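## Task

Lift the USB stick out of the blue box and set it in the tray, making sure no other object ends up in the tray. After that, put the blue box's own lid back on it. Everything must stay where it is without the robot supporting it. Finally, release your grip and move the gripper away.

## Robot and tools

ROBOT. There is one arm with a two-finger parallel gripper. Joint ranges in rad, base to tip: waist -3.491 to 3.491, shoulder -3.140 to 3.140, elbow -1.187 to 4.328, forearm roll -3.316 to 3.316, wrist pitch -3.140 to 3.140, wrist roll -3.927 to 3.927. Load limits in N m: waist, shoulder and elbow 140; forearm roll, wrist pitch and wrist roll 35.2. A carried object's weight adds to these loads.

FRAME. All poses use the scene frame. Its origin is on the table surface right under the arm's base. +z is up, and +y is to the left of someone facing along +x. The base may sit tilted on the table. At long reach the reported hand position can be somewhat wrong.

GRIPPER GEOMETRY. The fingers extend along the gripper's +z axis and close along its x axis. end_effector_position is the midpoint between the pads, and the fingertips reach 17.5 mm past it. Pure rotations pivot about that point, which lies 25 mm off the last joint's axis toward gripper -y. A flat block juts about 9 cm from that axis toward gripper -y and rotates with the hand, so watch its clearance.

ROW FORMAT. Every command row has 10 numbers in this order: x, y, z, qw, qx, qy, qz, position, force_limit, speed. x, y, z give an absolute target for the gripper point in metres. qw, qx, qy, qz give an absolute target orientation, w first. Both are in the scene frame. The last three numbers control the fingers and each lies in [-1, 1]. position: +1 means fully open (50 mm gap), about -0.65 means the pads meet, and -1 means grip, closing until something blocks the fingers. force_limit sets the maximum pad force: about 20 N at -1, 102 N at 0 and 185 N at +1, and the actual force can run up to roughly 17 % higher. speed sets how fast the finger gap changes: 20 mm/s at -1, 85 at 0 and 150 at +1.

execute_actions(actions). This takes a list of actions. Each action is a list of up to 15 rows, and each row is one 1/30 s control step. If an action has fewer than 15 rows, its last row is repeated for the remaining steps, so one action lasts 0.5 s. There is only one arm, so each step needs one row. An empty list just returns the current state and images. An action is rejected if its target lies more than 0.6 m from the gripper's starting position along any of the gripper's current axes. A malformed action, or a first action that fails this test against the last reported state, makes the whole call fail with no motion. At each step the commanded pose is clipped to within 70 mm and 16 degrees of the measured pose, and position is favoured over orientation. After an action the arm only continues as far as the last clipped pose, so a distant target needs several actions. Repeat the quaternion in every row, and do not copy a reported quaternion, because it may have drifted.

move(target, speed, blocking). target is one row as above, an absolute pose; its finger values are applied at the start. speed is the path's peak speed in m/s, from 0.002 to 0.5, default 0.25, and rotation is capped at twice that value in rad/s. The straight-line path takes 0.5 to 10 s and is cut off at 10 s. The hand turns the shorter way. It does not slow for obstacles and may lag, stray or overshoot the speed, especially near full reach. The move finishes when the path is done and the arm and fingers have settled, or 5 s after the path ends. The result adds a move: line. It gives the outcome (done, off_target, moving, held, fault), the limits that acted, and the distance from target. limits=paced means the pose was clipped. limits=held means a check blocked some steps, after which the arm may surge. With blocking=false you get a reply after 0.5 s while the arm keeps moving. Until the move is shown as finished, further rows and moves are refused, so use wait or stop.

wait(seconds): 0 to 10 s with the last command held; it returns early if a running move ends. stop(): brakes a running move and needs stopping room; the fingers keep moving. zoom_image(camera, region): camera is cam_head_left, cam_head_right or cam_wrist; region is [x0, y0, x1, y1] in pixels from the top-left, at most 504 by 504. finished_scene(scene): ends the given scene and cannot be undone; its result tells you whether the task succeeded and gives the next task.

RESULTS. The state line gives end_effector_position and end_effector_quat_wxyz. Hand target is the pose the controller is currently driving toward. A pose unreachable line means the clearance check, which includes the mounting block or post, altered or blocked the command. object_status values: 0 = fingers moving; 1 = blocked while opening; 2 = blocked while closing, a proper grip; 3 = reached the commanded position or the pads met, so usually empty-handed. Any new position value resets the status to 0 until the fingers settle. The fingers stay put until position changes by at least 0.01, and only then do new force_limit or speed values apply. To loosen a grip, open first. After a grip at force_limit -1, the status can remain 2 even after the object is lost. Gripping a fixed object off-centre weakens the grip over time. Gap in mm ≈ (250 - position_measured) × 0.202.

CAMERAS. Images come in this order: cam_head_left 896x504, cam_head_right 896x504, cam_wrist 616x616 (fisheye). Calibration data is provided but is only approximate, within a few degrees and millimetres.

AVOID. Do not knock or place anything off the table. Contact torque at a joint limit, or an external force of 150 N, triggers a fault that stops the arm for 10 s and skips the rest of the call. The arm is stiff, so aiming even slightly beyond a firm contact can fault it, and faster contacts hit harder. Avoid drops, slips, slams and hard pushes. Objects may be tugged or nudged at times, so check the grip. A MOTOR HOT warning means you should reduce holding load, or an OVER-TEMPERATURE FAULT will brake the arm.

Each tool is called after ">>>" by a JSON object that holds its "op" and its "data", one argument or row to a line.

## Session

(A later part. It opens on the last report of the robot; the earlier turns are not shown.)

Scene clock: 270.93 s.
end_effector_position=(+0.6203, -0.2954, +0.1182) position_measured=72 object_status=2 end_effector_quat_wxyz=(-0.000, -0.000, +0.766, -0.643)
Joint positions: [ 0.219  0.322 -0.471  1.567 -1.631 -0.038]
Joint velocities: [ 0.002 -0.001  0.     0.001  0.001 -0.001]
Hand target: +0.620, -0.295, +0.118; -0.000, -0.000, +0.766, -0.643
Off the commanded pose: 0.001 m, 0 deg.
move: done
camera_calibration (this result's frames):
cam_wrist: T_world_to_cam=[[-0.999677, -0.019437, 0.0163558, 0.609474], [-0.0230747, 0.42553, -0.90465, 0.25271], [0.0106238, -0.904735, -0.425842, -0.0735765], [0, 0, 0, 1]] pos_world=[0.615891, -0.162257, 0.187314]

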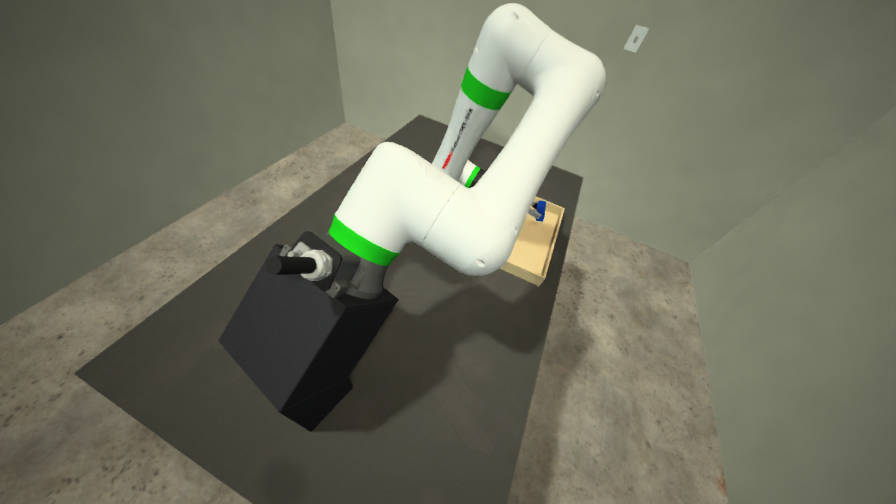

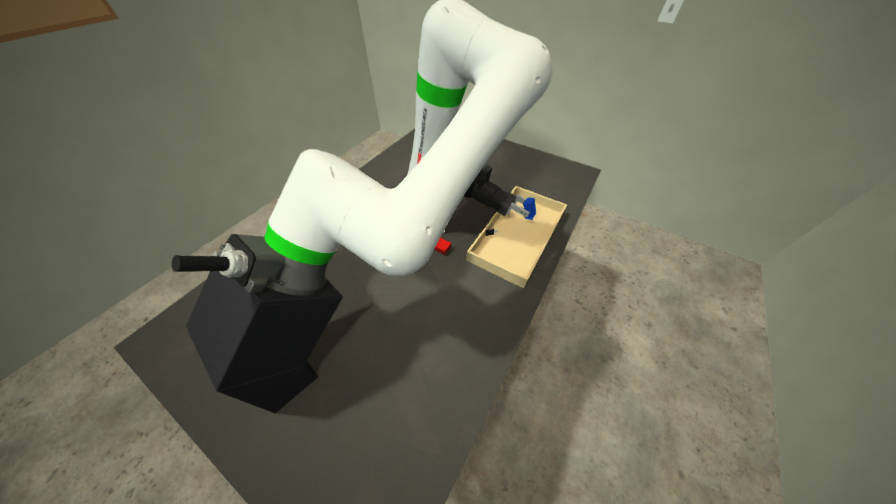

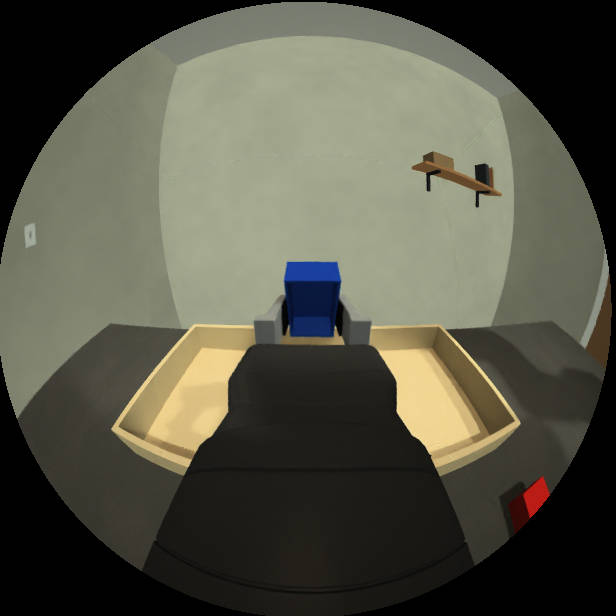

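>>> {"op": "move", "data": {
  "target": [0.615, -0.22, 0.14, 0, 0, 0.9659, 0.2588, -1, -0.4, -0.3],
  "speed": 0.4
}}

>>> {"op": "move", "data": {
  "target": [0.602, -0.074, 0.07, -0.1512, -0.5643, 0.7839, 0.21, -1, -0.4, -0.3],
  "speed": 0.35
}}

Scene clock: 321.50 s.
end_effector_position=(+0.6149, -0.2200, +0.1402) position_measured=72 object_status=2 end_effector_quat_wxyz=(+0.001, +0.001, +0.966, +0.258)
Joint positions: [-0.442 -0.113  0.121 -0.733 -1.353  2.347]
Joint velocities: [-0.001  0.     0.    -0.001 -0.    -0.001]
Hand target: +0.615, -0.220, +0.140; +0.001, +0.001, +0.966, +0.258
Off the commanded pose: 0.000 m, 0 deg.
move: done; limits=paced
camera_calibration (this result's frames):
cam_wrist: T_world_to_cam=[[-0.999662, -0.00624901, -0.0252266, 0.613941], [-0.022286, 0.705488, 0.708372, 0.0753779], [0.0133704, 0.708695, -0.705389, 0.396523], [0, 0, 0, 1]] pos_world=[0.610112, -0.330355, 0.241795]

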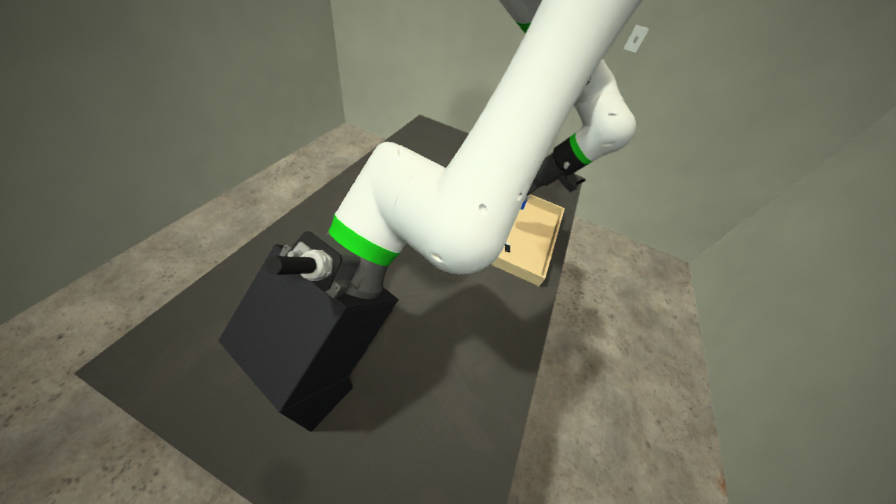

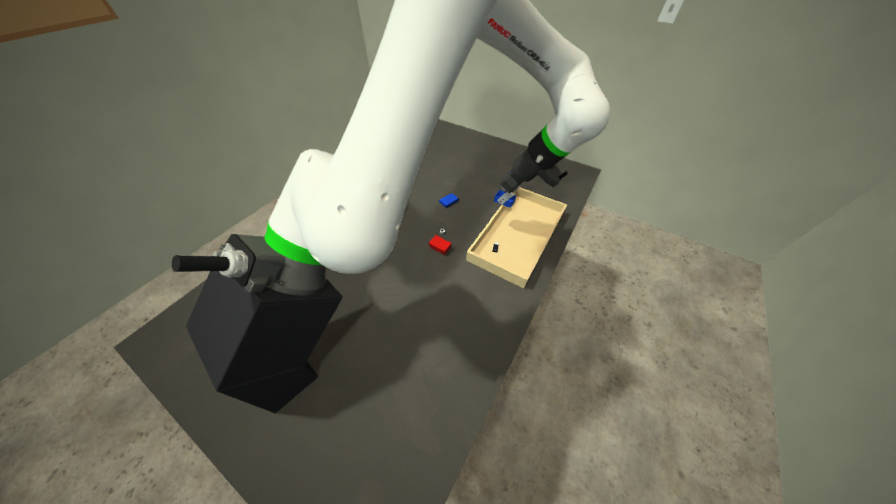

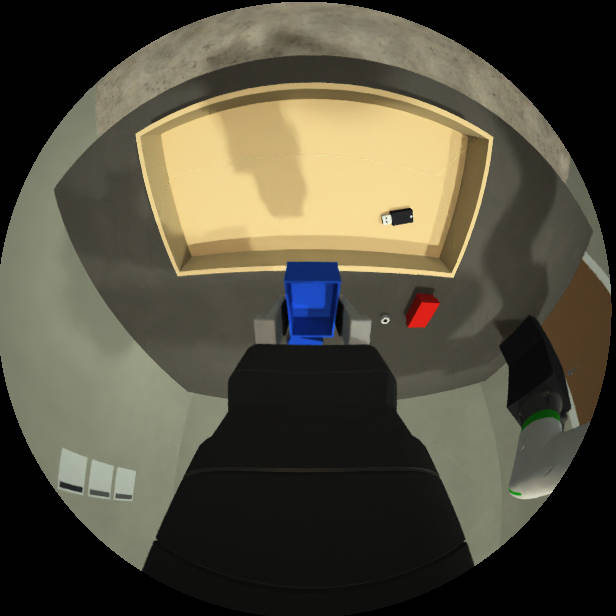

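Scene clock: 323.67 s.
end_effector_position=(+0.6017, -0.0738, +0.0704) position_measured=72 object_status=2 end_effector_quat_wxyz=(-0.151, -0.565, +0.783, +0.210)
Joint positions: [ 0.297 -0.033 -0.017  0.075 -1.272  2.651]
Joint velocities: [ 0.002  0.001  0.     0.001  0.001 -0.002]
Hand target: +0.602, -0.074, +0.070; -0.151, -0.565, +0.783, +0.210
Off the commanded pose: 0.001 m, 0 deg.
move: done
camera_calibration (this result's frames):
cam_wrist: T_world_to_cam=[[-0.3074, -0.951287, -0.0236406, 0.113435], [-0.675933, 0.2008, 0.70908, 0.377334], [-0.669791, 0.233951, -0.704732, 0.619809], [0, 0, 0, 1]] pos_world=[0.705065, -0.112864, 0.171921]

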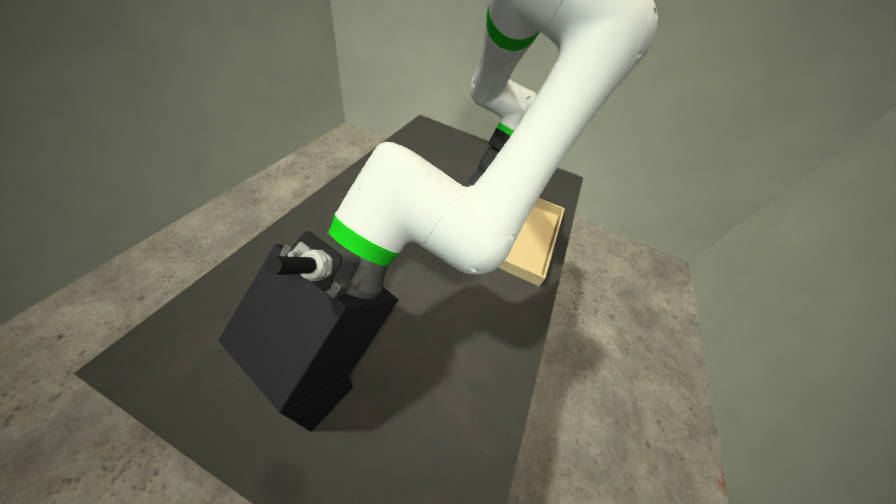

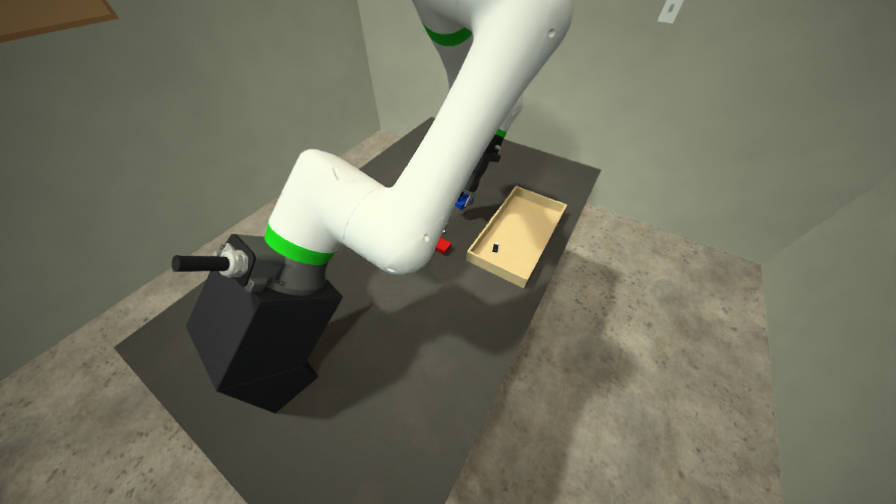

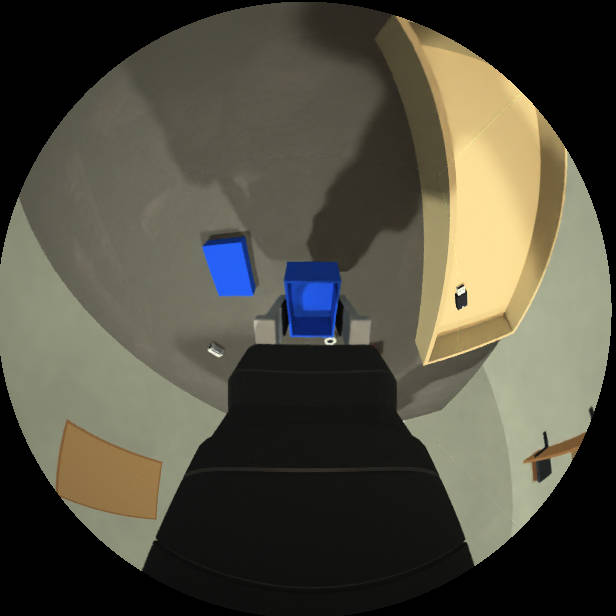

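>>> {"op": "move", "data": {
  "target": [0.602, -0.074, 0.032, -0.1512, -0.5643, 0.7839, 0.21, -1, -0.4, -0.3],
  "speed": 0.1
}}

>>> {"op": "move", "data": {
  "target": [0.602, -0.074, 0.025, -0.1512, -0.5643, 0.7839, 0.21, -1, -0.4, -0.3],
  "speed": 0.02
}}

>>> {"op": "move", "data": {
  "target": [0.602, -0.074, 0.025, -0.1512, -0.5643, 0.7839, 0.21, 1, -0.4, 0.3],
  "speed": 0.02
}}

Scene clock: 329.80 s.
end_effector_position=(+0.6020, -0.0740, +0.0321) position_measured=72 object_status=2 end_effector_quat_wxyz=(-0.151, -0.564, +0.784, +0.210)
Joint positions: [ 0.272  0.039 -0.001  0.067 -1.214  2.673]
Joint velocities: [-0.002  0.001 -0.    -0.     0.001  0.001]
Hand target: +0.602, -0.074, +0.032; -0.151, -0.564, +0.784, +0.210
Off the commanded pose: 0.000 m, 0 deg.
move: done
camera_calibration (this result's frames):
cam_wrist: T_world_to_cam=[[-0.309351, -0.950646, -0.0239616, 0.113758], [-0.675423, 0.201913, 0.709249, 0.404501], [-0.669407, 0.235591, -0.704551, 0.592924], [0, 0, 0, 1]] pos_world=[0.705307, -0.113218, 0.133579]

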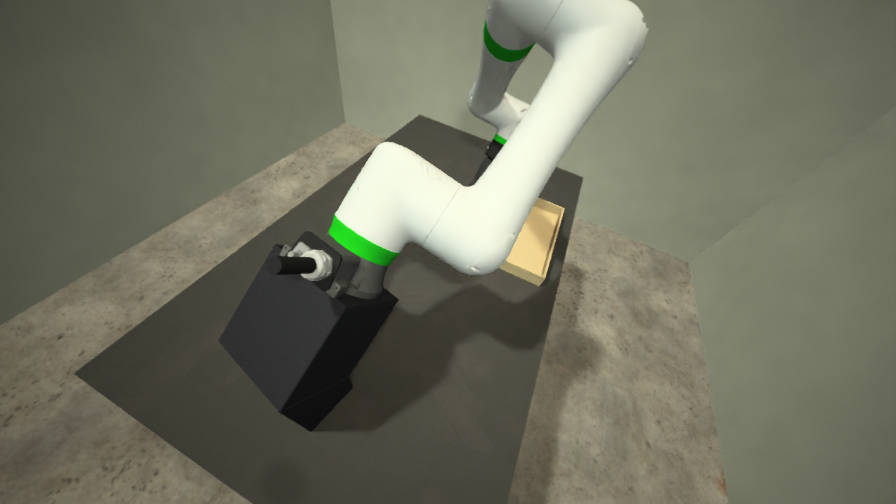

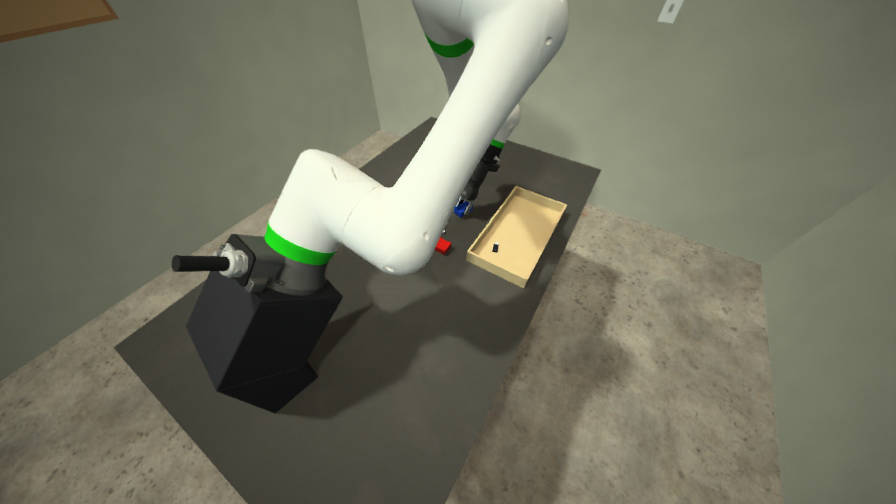

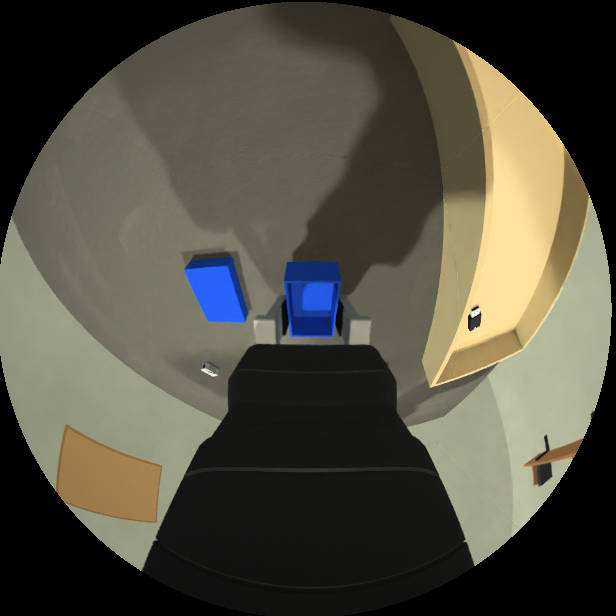

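Scene clock: 330.50 s.
end_effector_position=(+0.6020, -0.0740, +0.0250) position_measured=72 object_status=2 end_effector_quat_wxyz=(-0.151, -0.564, +0.784, +0.210)
Joint positions: [ 0.267  0.053  0.003  0.066 -1.203  2.677]
Joint velocities: [ 0.    -0.    -0.     0.     0.    -0.001]
Hand target: +0.602, -0.074, +0.025; -0.151, -0.564, +0.784, +0.210
Off the commanded pose: 0.000 m, 0 deg.
move: done
camera_calibration (this result's frames):
cam_wrist: T_world_to_cam=[[-0.309318, -0.950657, -0.0239416, 0.113542], [-0.675404, 0.201895, 0.709273, 0.409524], [-0.669442, 0.235561, -0.704527, 0.587994], [0, 0, 0, 1]] pos_world=[0.705342, -0.11325, 0.126512]

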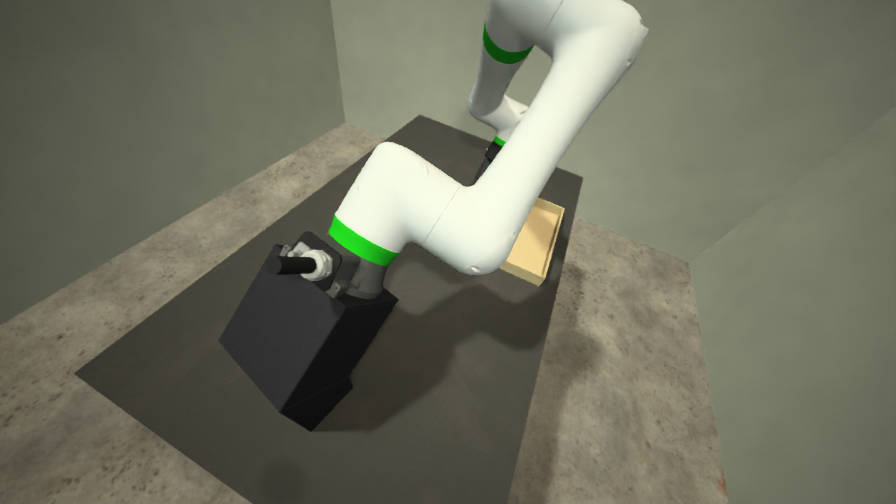

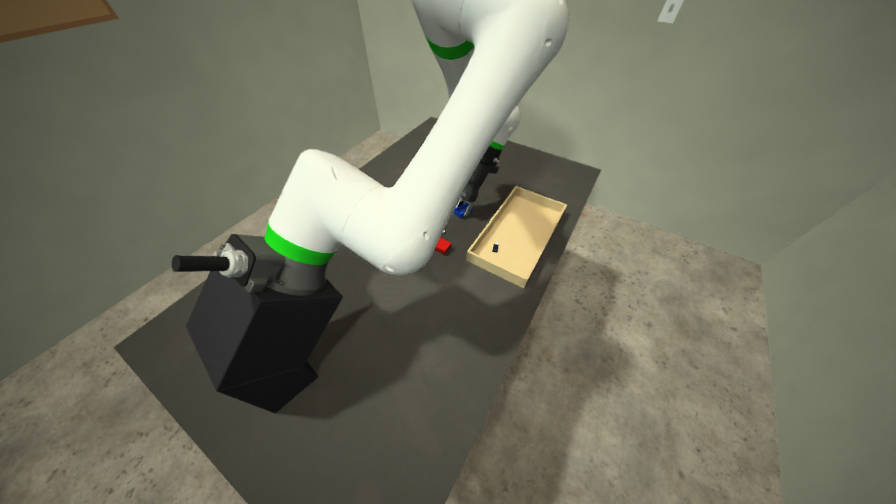

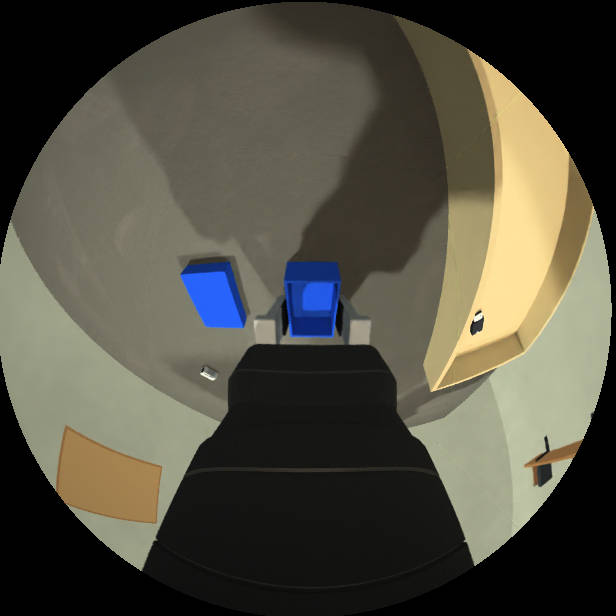

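Scene clock: 331.20 s.
end_effector_position=(+0.6020, -0.0740, +0.0250) position_measured=3 object_status=3 end_effector_quat_wxyz=(-0.151, -0.564, +0.784, +0.210)
Joint positions: [ 0.267  0.053  0.003  0.066 -1.203  2.677]
Joint velocities: [-0.     0.002 -0.    -0.001 -0.001 -0.   ]
Hand target: +0.602, -0.074, +0.025; -0.151, -0.564, +0.784, +0.210
Off the commanded pose: 0.000 m, 0 deg.
move: done
camera_calibration (this result's frames):
cam_wrist: T_world_to_cam=[[-0.309308, -0.950661, -0.0239345, 0.113528], [-0.675401, 0.201892, 0.709277, 0.409539], [-0.66945, 0.23555, -0.704523, 0.587992], [0, 0, 0, 1]] pos_world=[0.705349, -0.113258, 0.126494]

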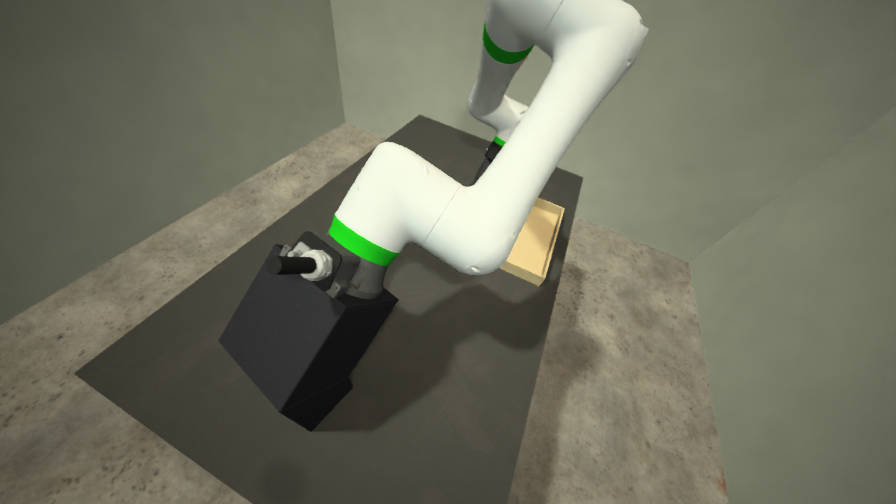

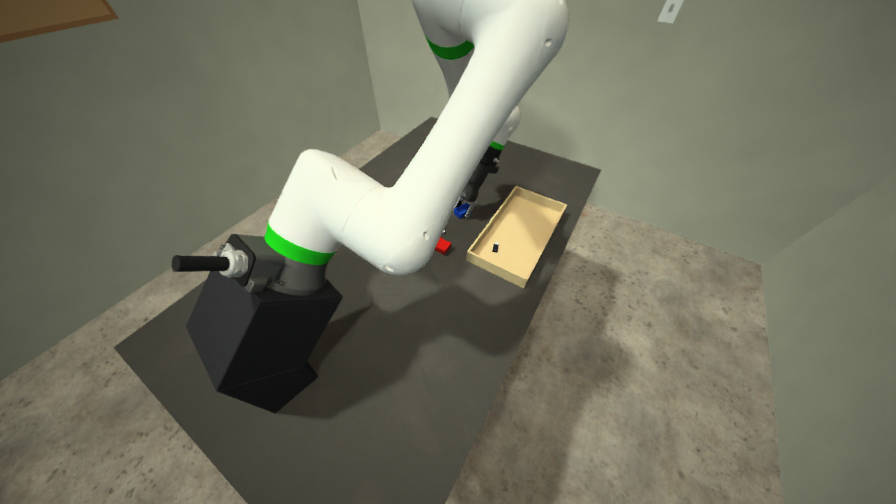

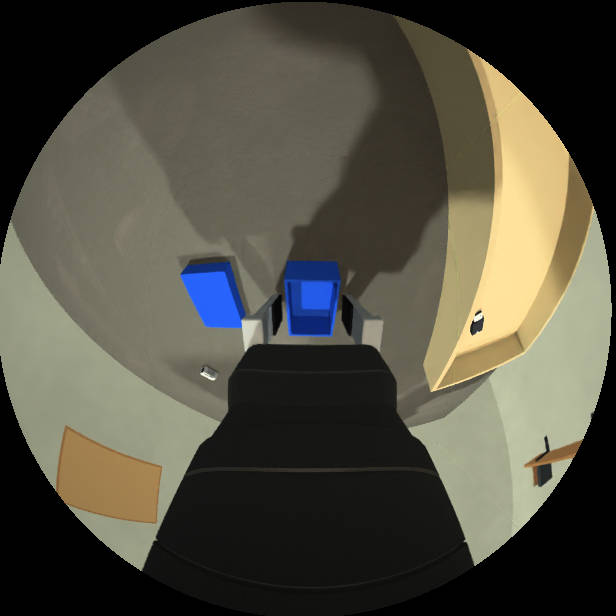

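>>> {"op": "move", "data": {
  "target": [0.602, -0.074, 0.065, -0.1512, -0.5643, 0.7839, 0.21, 1, -0.4, 0.3],
  "speed": 0.15
}}

>>> {"op": "move", "data": {
  "target": [0.629, 0.007, 0.08, 0, -0.5842, 0.8116, 0, 1, -0.4, 0.3],
  "speed": 0.3
}}

Scene clock: 339.40 s.
end_effector_position=(+0.6020, -0.0741, +0.0649) position_measured=3 object_status=3 end_effector_quat_wxyz=(-0.151, -0.564, +0.784, +0.210)
Joint positions: [ 0.292 -0.022 -0.013  0.073 -1.264  2.655]
Joint velocities: [ 0.002 -0.001 -0.     0.001  0.    -0.   ]
Hand target: +0.602, -0.074, +0.065; -0.151, -0.564, +0.784, +0.210
Off the commanded pose: 0.000 m, 0 deg.
move: done
camera_calibration (this result's frames):
cam_wrist: T_world_to_cam=[[-0.30925, -0.950681, -0.0238905, 0.114403], [-0.675375, 0.20187, 0.709307, 0.381242], [-0.669502, 0.235488, -0.704494, 0.616179], [0, 0, 0, 1]] pos_world=[0.705394, -0.113303, 0.166409]

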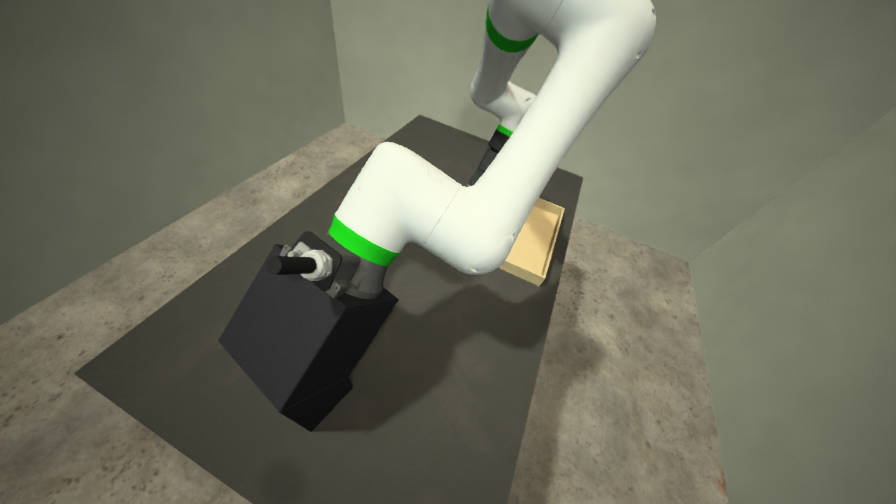

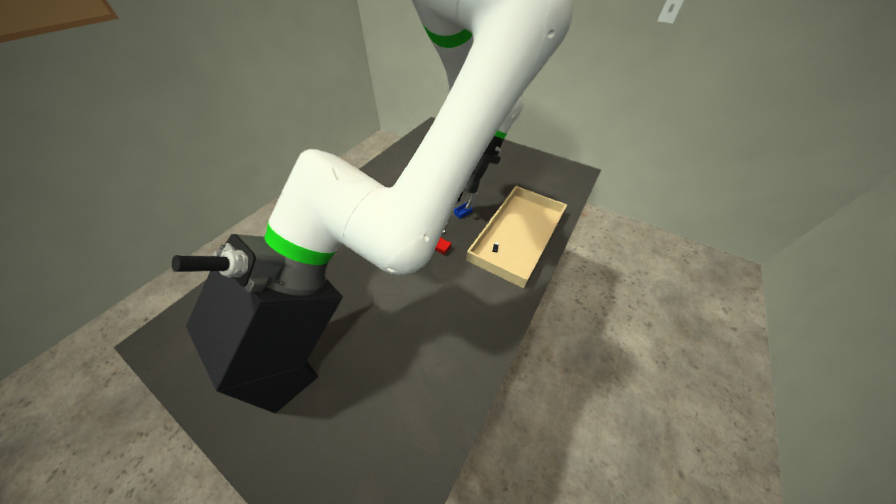

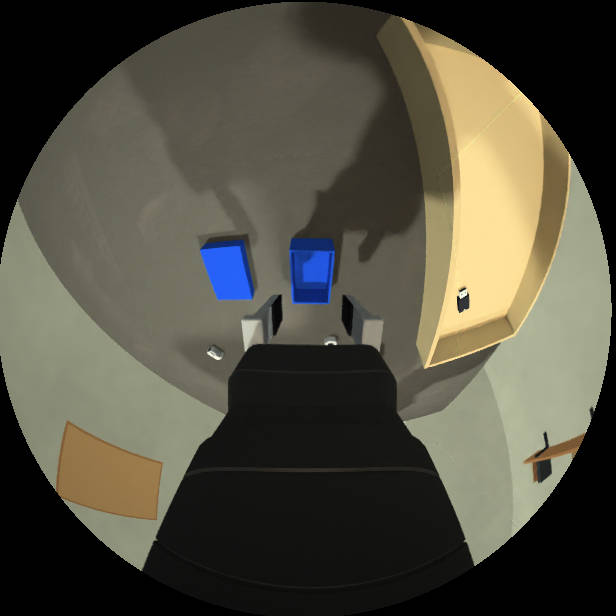

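Scene clock: 340.83 s.
end_effector_position=(+0.6286, +0.0072, +0.0801) position_measured=3 object_status=3 end_effector_quat_wxyz=(+0.000, -0.585, +0.811, +0.000)
Joint positions: [ 0.614 -0.291 -0.64   0.841 -0.71   1.808]
Joint velocities: [-0.003  0.    -0.001  0.     0.    -0.001]
Hand target: +0.629, +0.007, +0.080; +0.000, -0.585, +0.811, +0.000
Off the commanded pose: 0.000 m, 0 deg.
move: done
camera_calibration (this result's frames):
cam_wrist: T_world_to_cam=[[-0.298086, -0.954387, -0.0170557, 0.192748], [-0.922391, 0.283402, 0.262445, 0.562518], [-0.24564, 0.0939631, -0.964796, 0.38096], [0, 0, 0, 1]] pos_world=[0.669896, -0.0112593, 0.223206]

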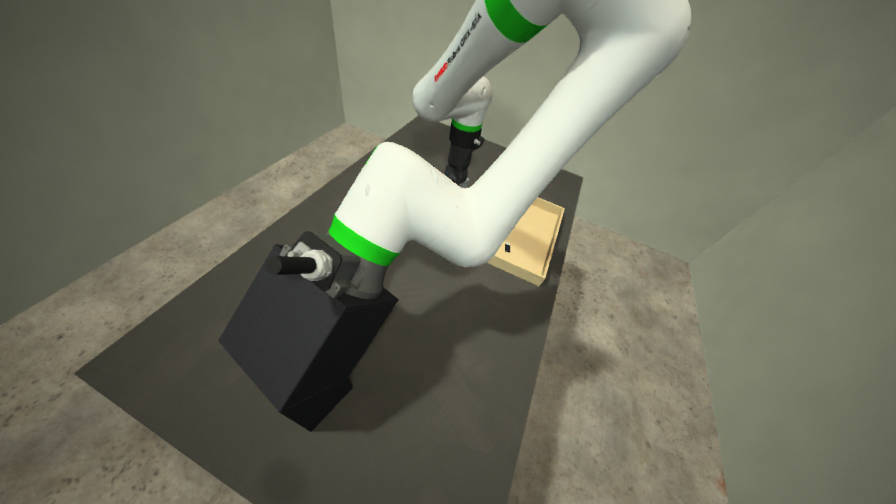

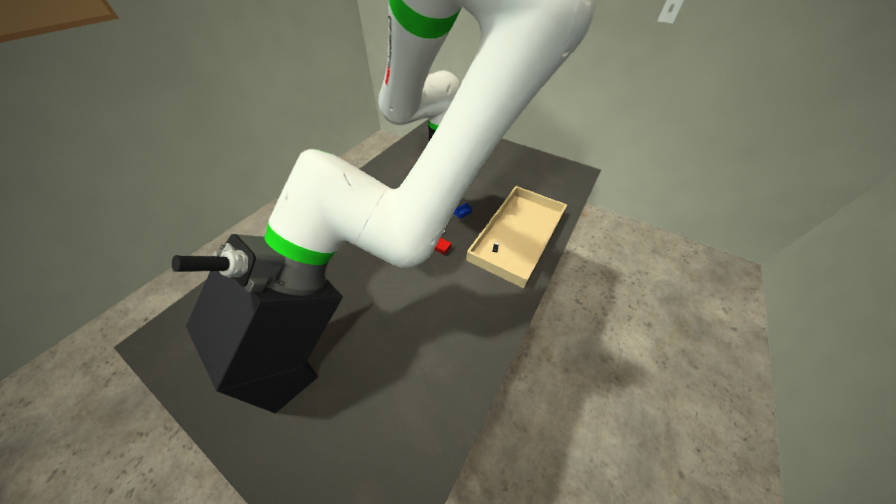

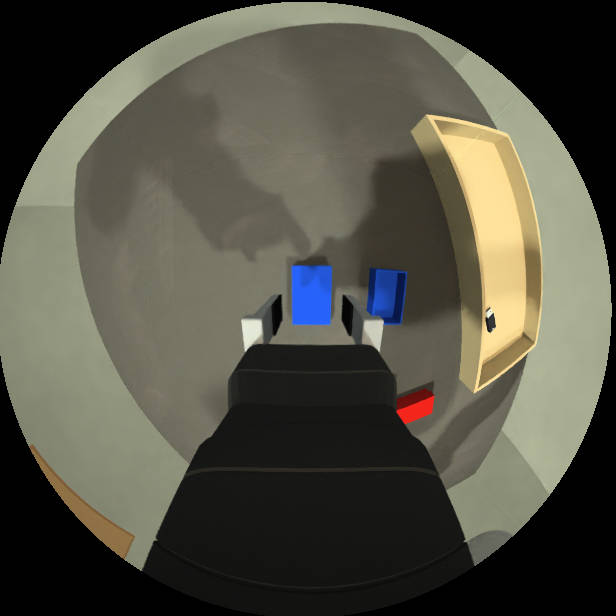

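>>> {"op": "zoom_image", "data": {
  "camera": "cam_wrist",
  "region": [230, 240, 430, 360]
}}

Region (230, 240, 430, 360) of cam_wrist's 616x616 image, scaled by 2.520, with more detail than that image has; it fills the top 302 rows of this view, and the rest is white.

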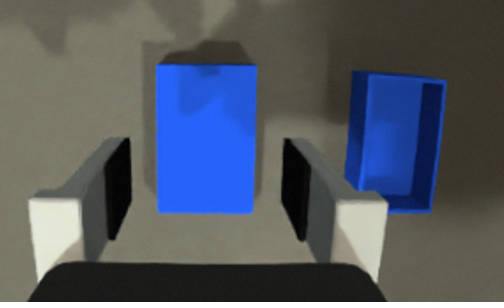

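>>> {"op": "move", "data": {
  "target": [0.602, -0.074, 0.08, 0, -0.5842, 0.8116, 0, 1, -0.4, 0.3],
  "speed": 0.25
}}

>>> {"op": "zoom_image", "data": {
  "camera": "cam_wrist",
  "region": [230, 240, 430, 360]
}}

Scene clock: 385.13 s.
end_effector_position=(+0.6022, -0.0739, +0.0799) position_measured=3 object_status=3 end_effector_quat_wxyz=(+0.000, -0.584, +0.812, +0.000)
Joint positions: [ 0.435 -0.383 -0.692  0.71  -0.619  2.047]
Joint velocities: [-0.001  0.001  0.001 -0.002 -0.003  0.   ]
Hand target: +0.602, -0.074, +0.080; +0.000, -0.584, +0.812, +0.000
Off the commanded pose: 0.000 m, 0 deg.
move: done
camera_calibration (this result's frames):
cam_wrist: T_world_to_cam=[[-0.299374, -0.953984, -0.017018, 0.108183], [-0.922135, 0.284707, 0.261935, 0.56116], [-0.245037, 0.0941094, -0.964935, 0.381512], [0, 0, 0, 1]] pos_world=[0.643337, -0.0924654, 0.222988]

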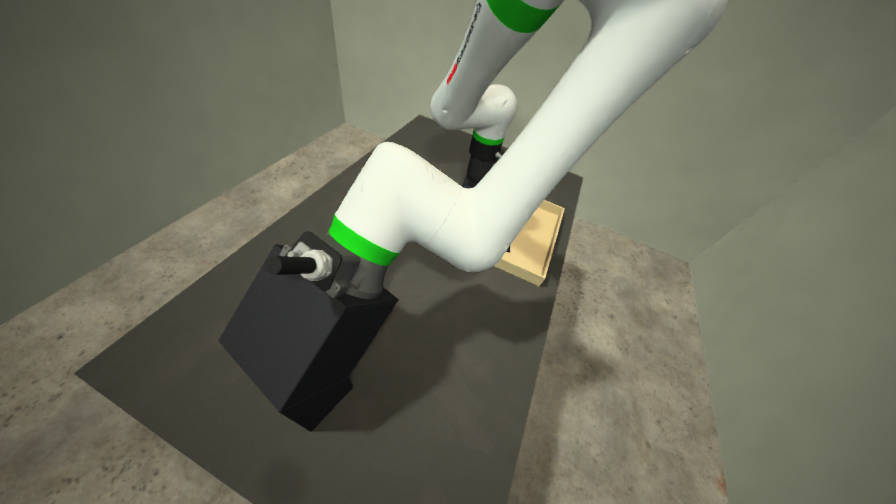

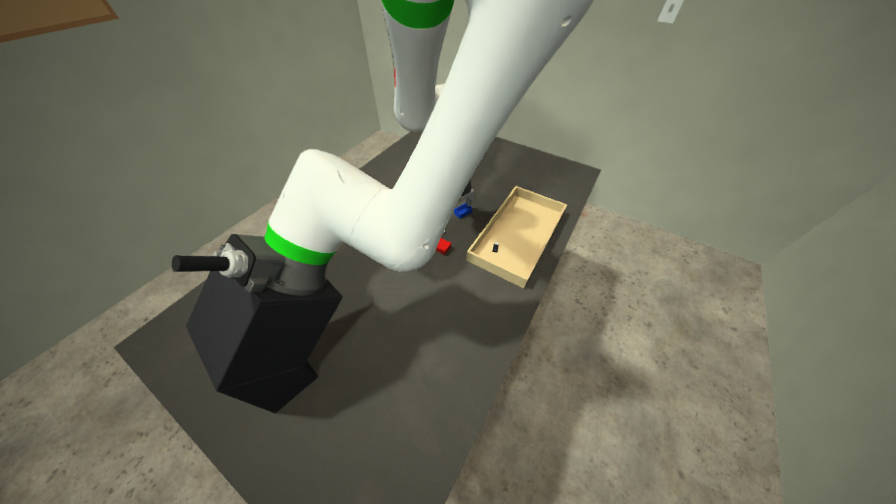

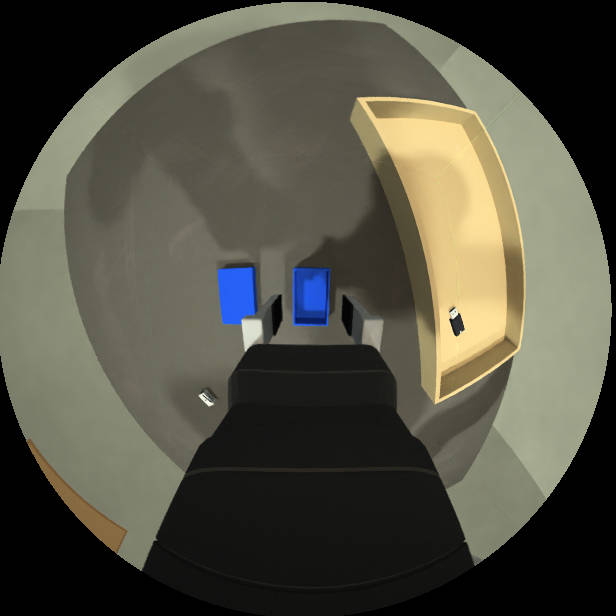

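Region (230, 240, 430, 360) of cam_wrist's 616x616 image, scaled by 2.520, with more detail than that image has; it fills the top 302 rows of this view, and the rest is white.

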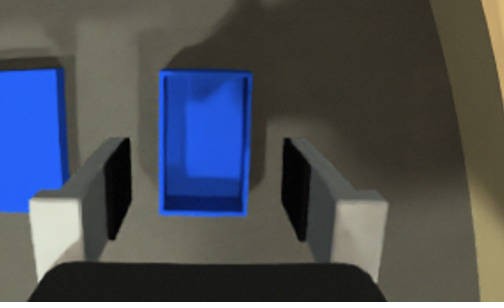

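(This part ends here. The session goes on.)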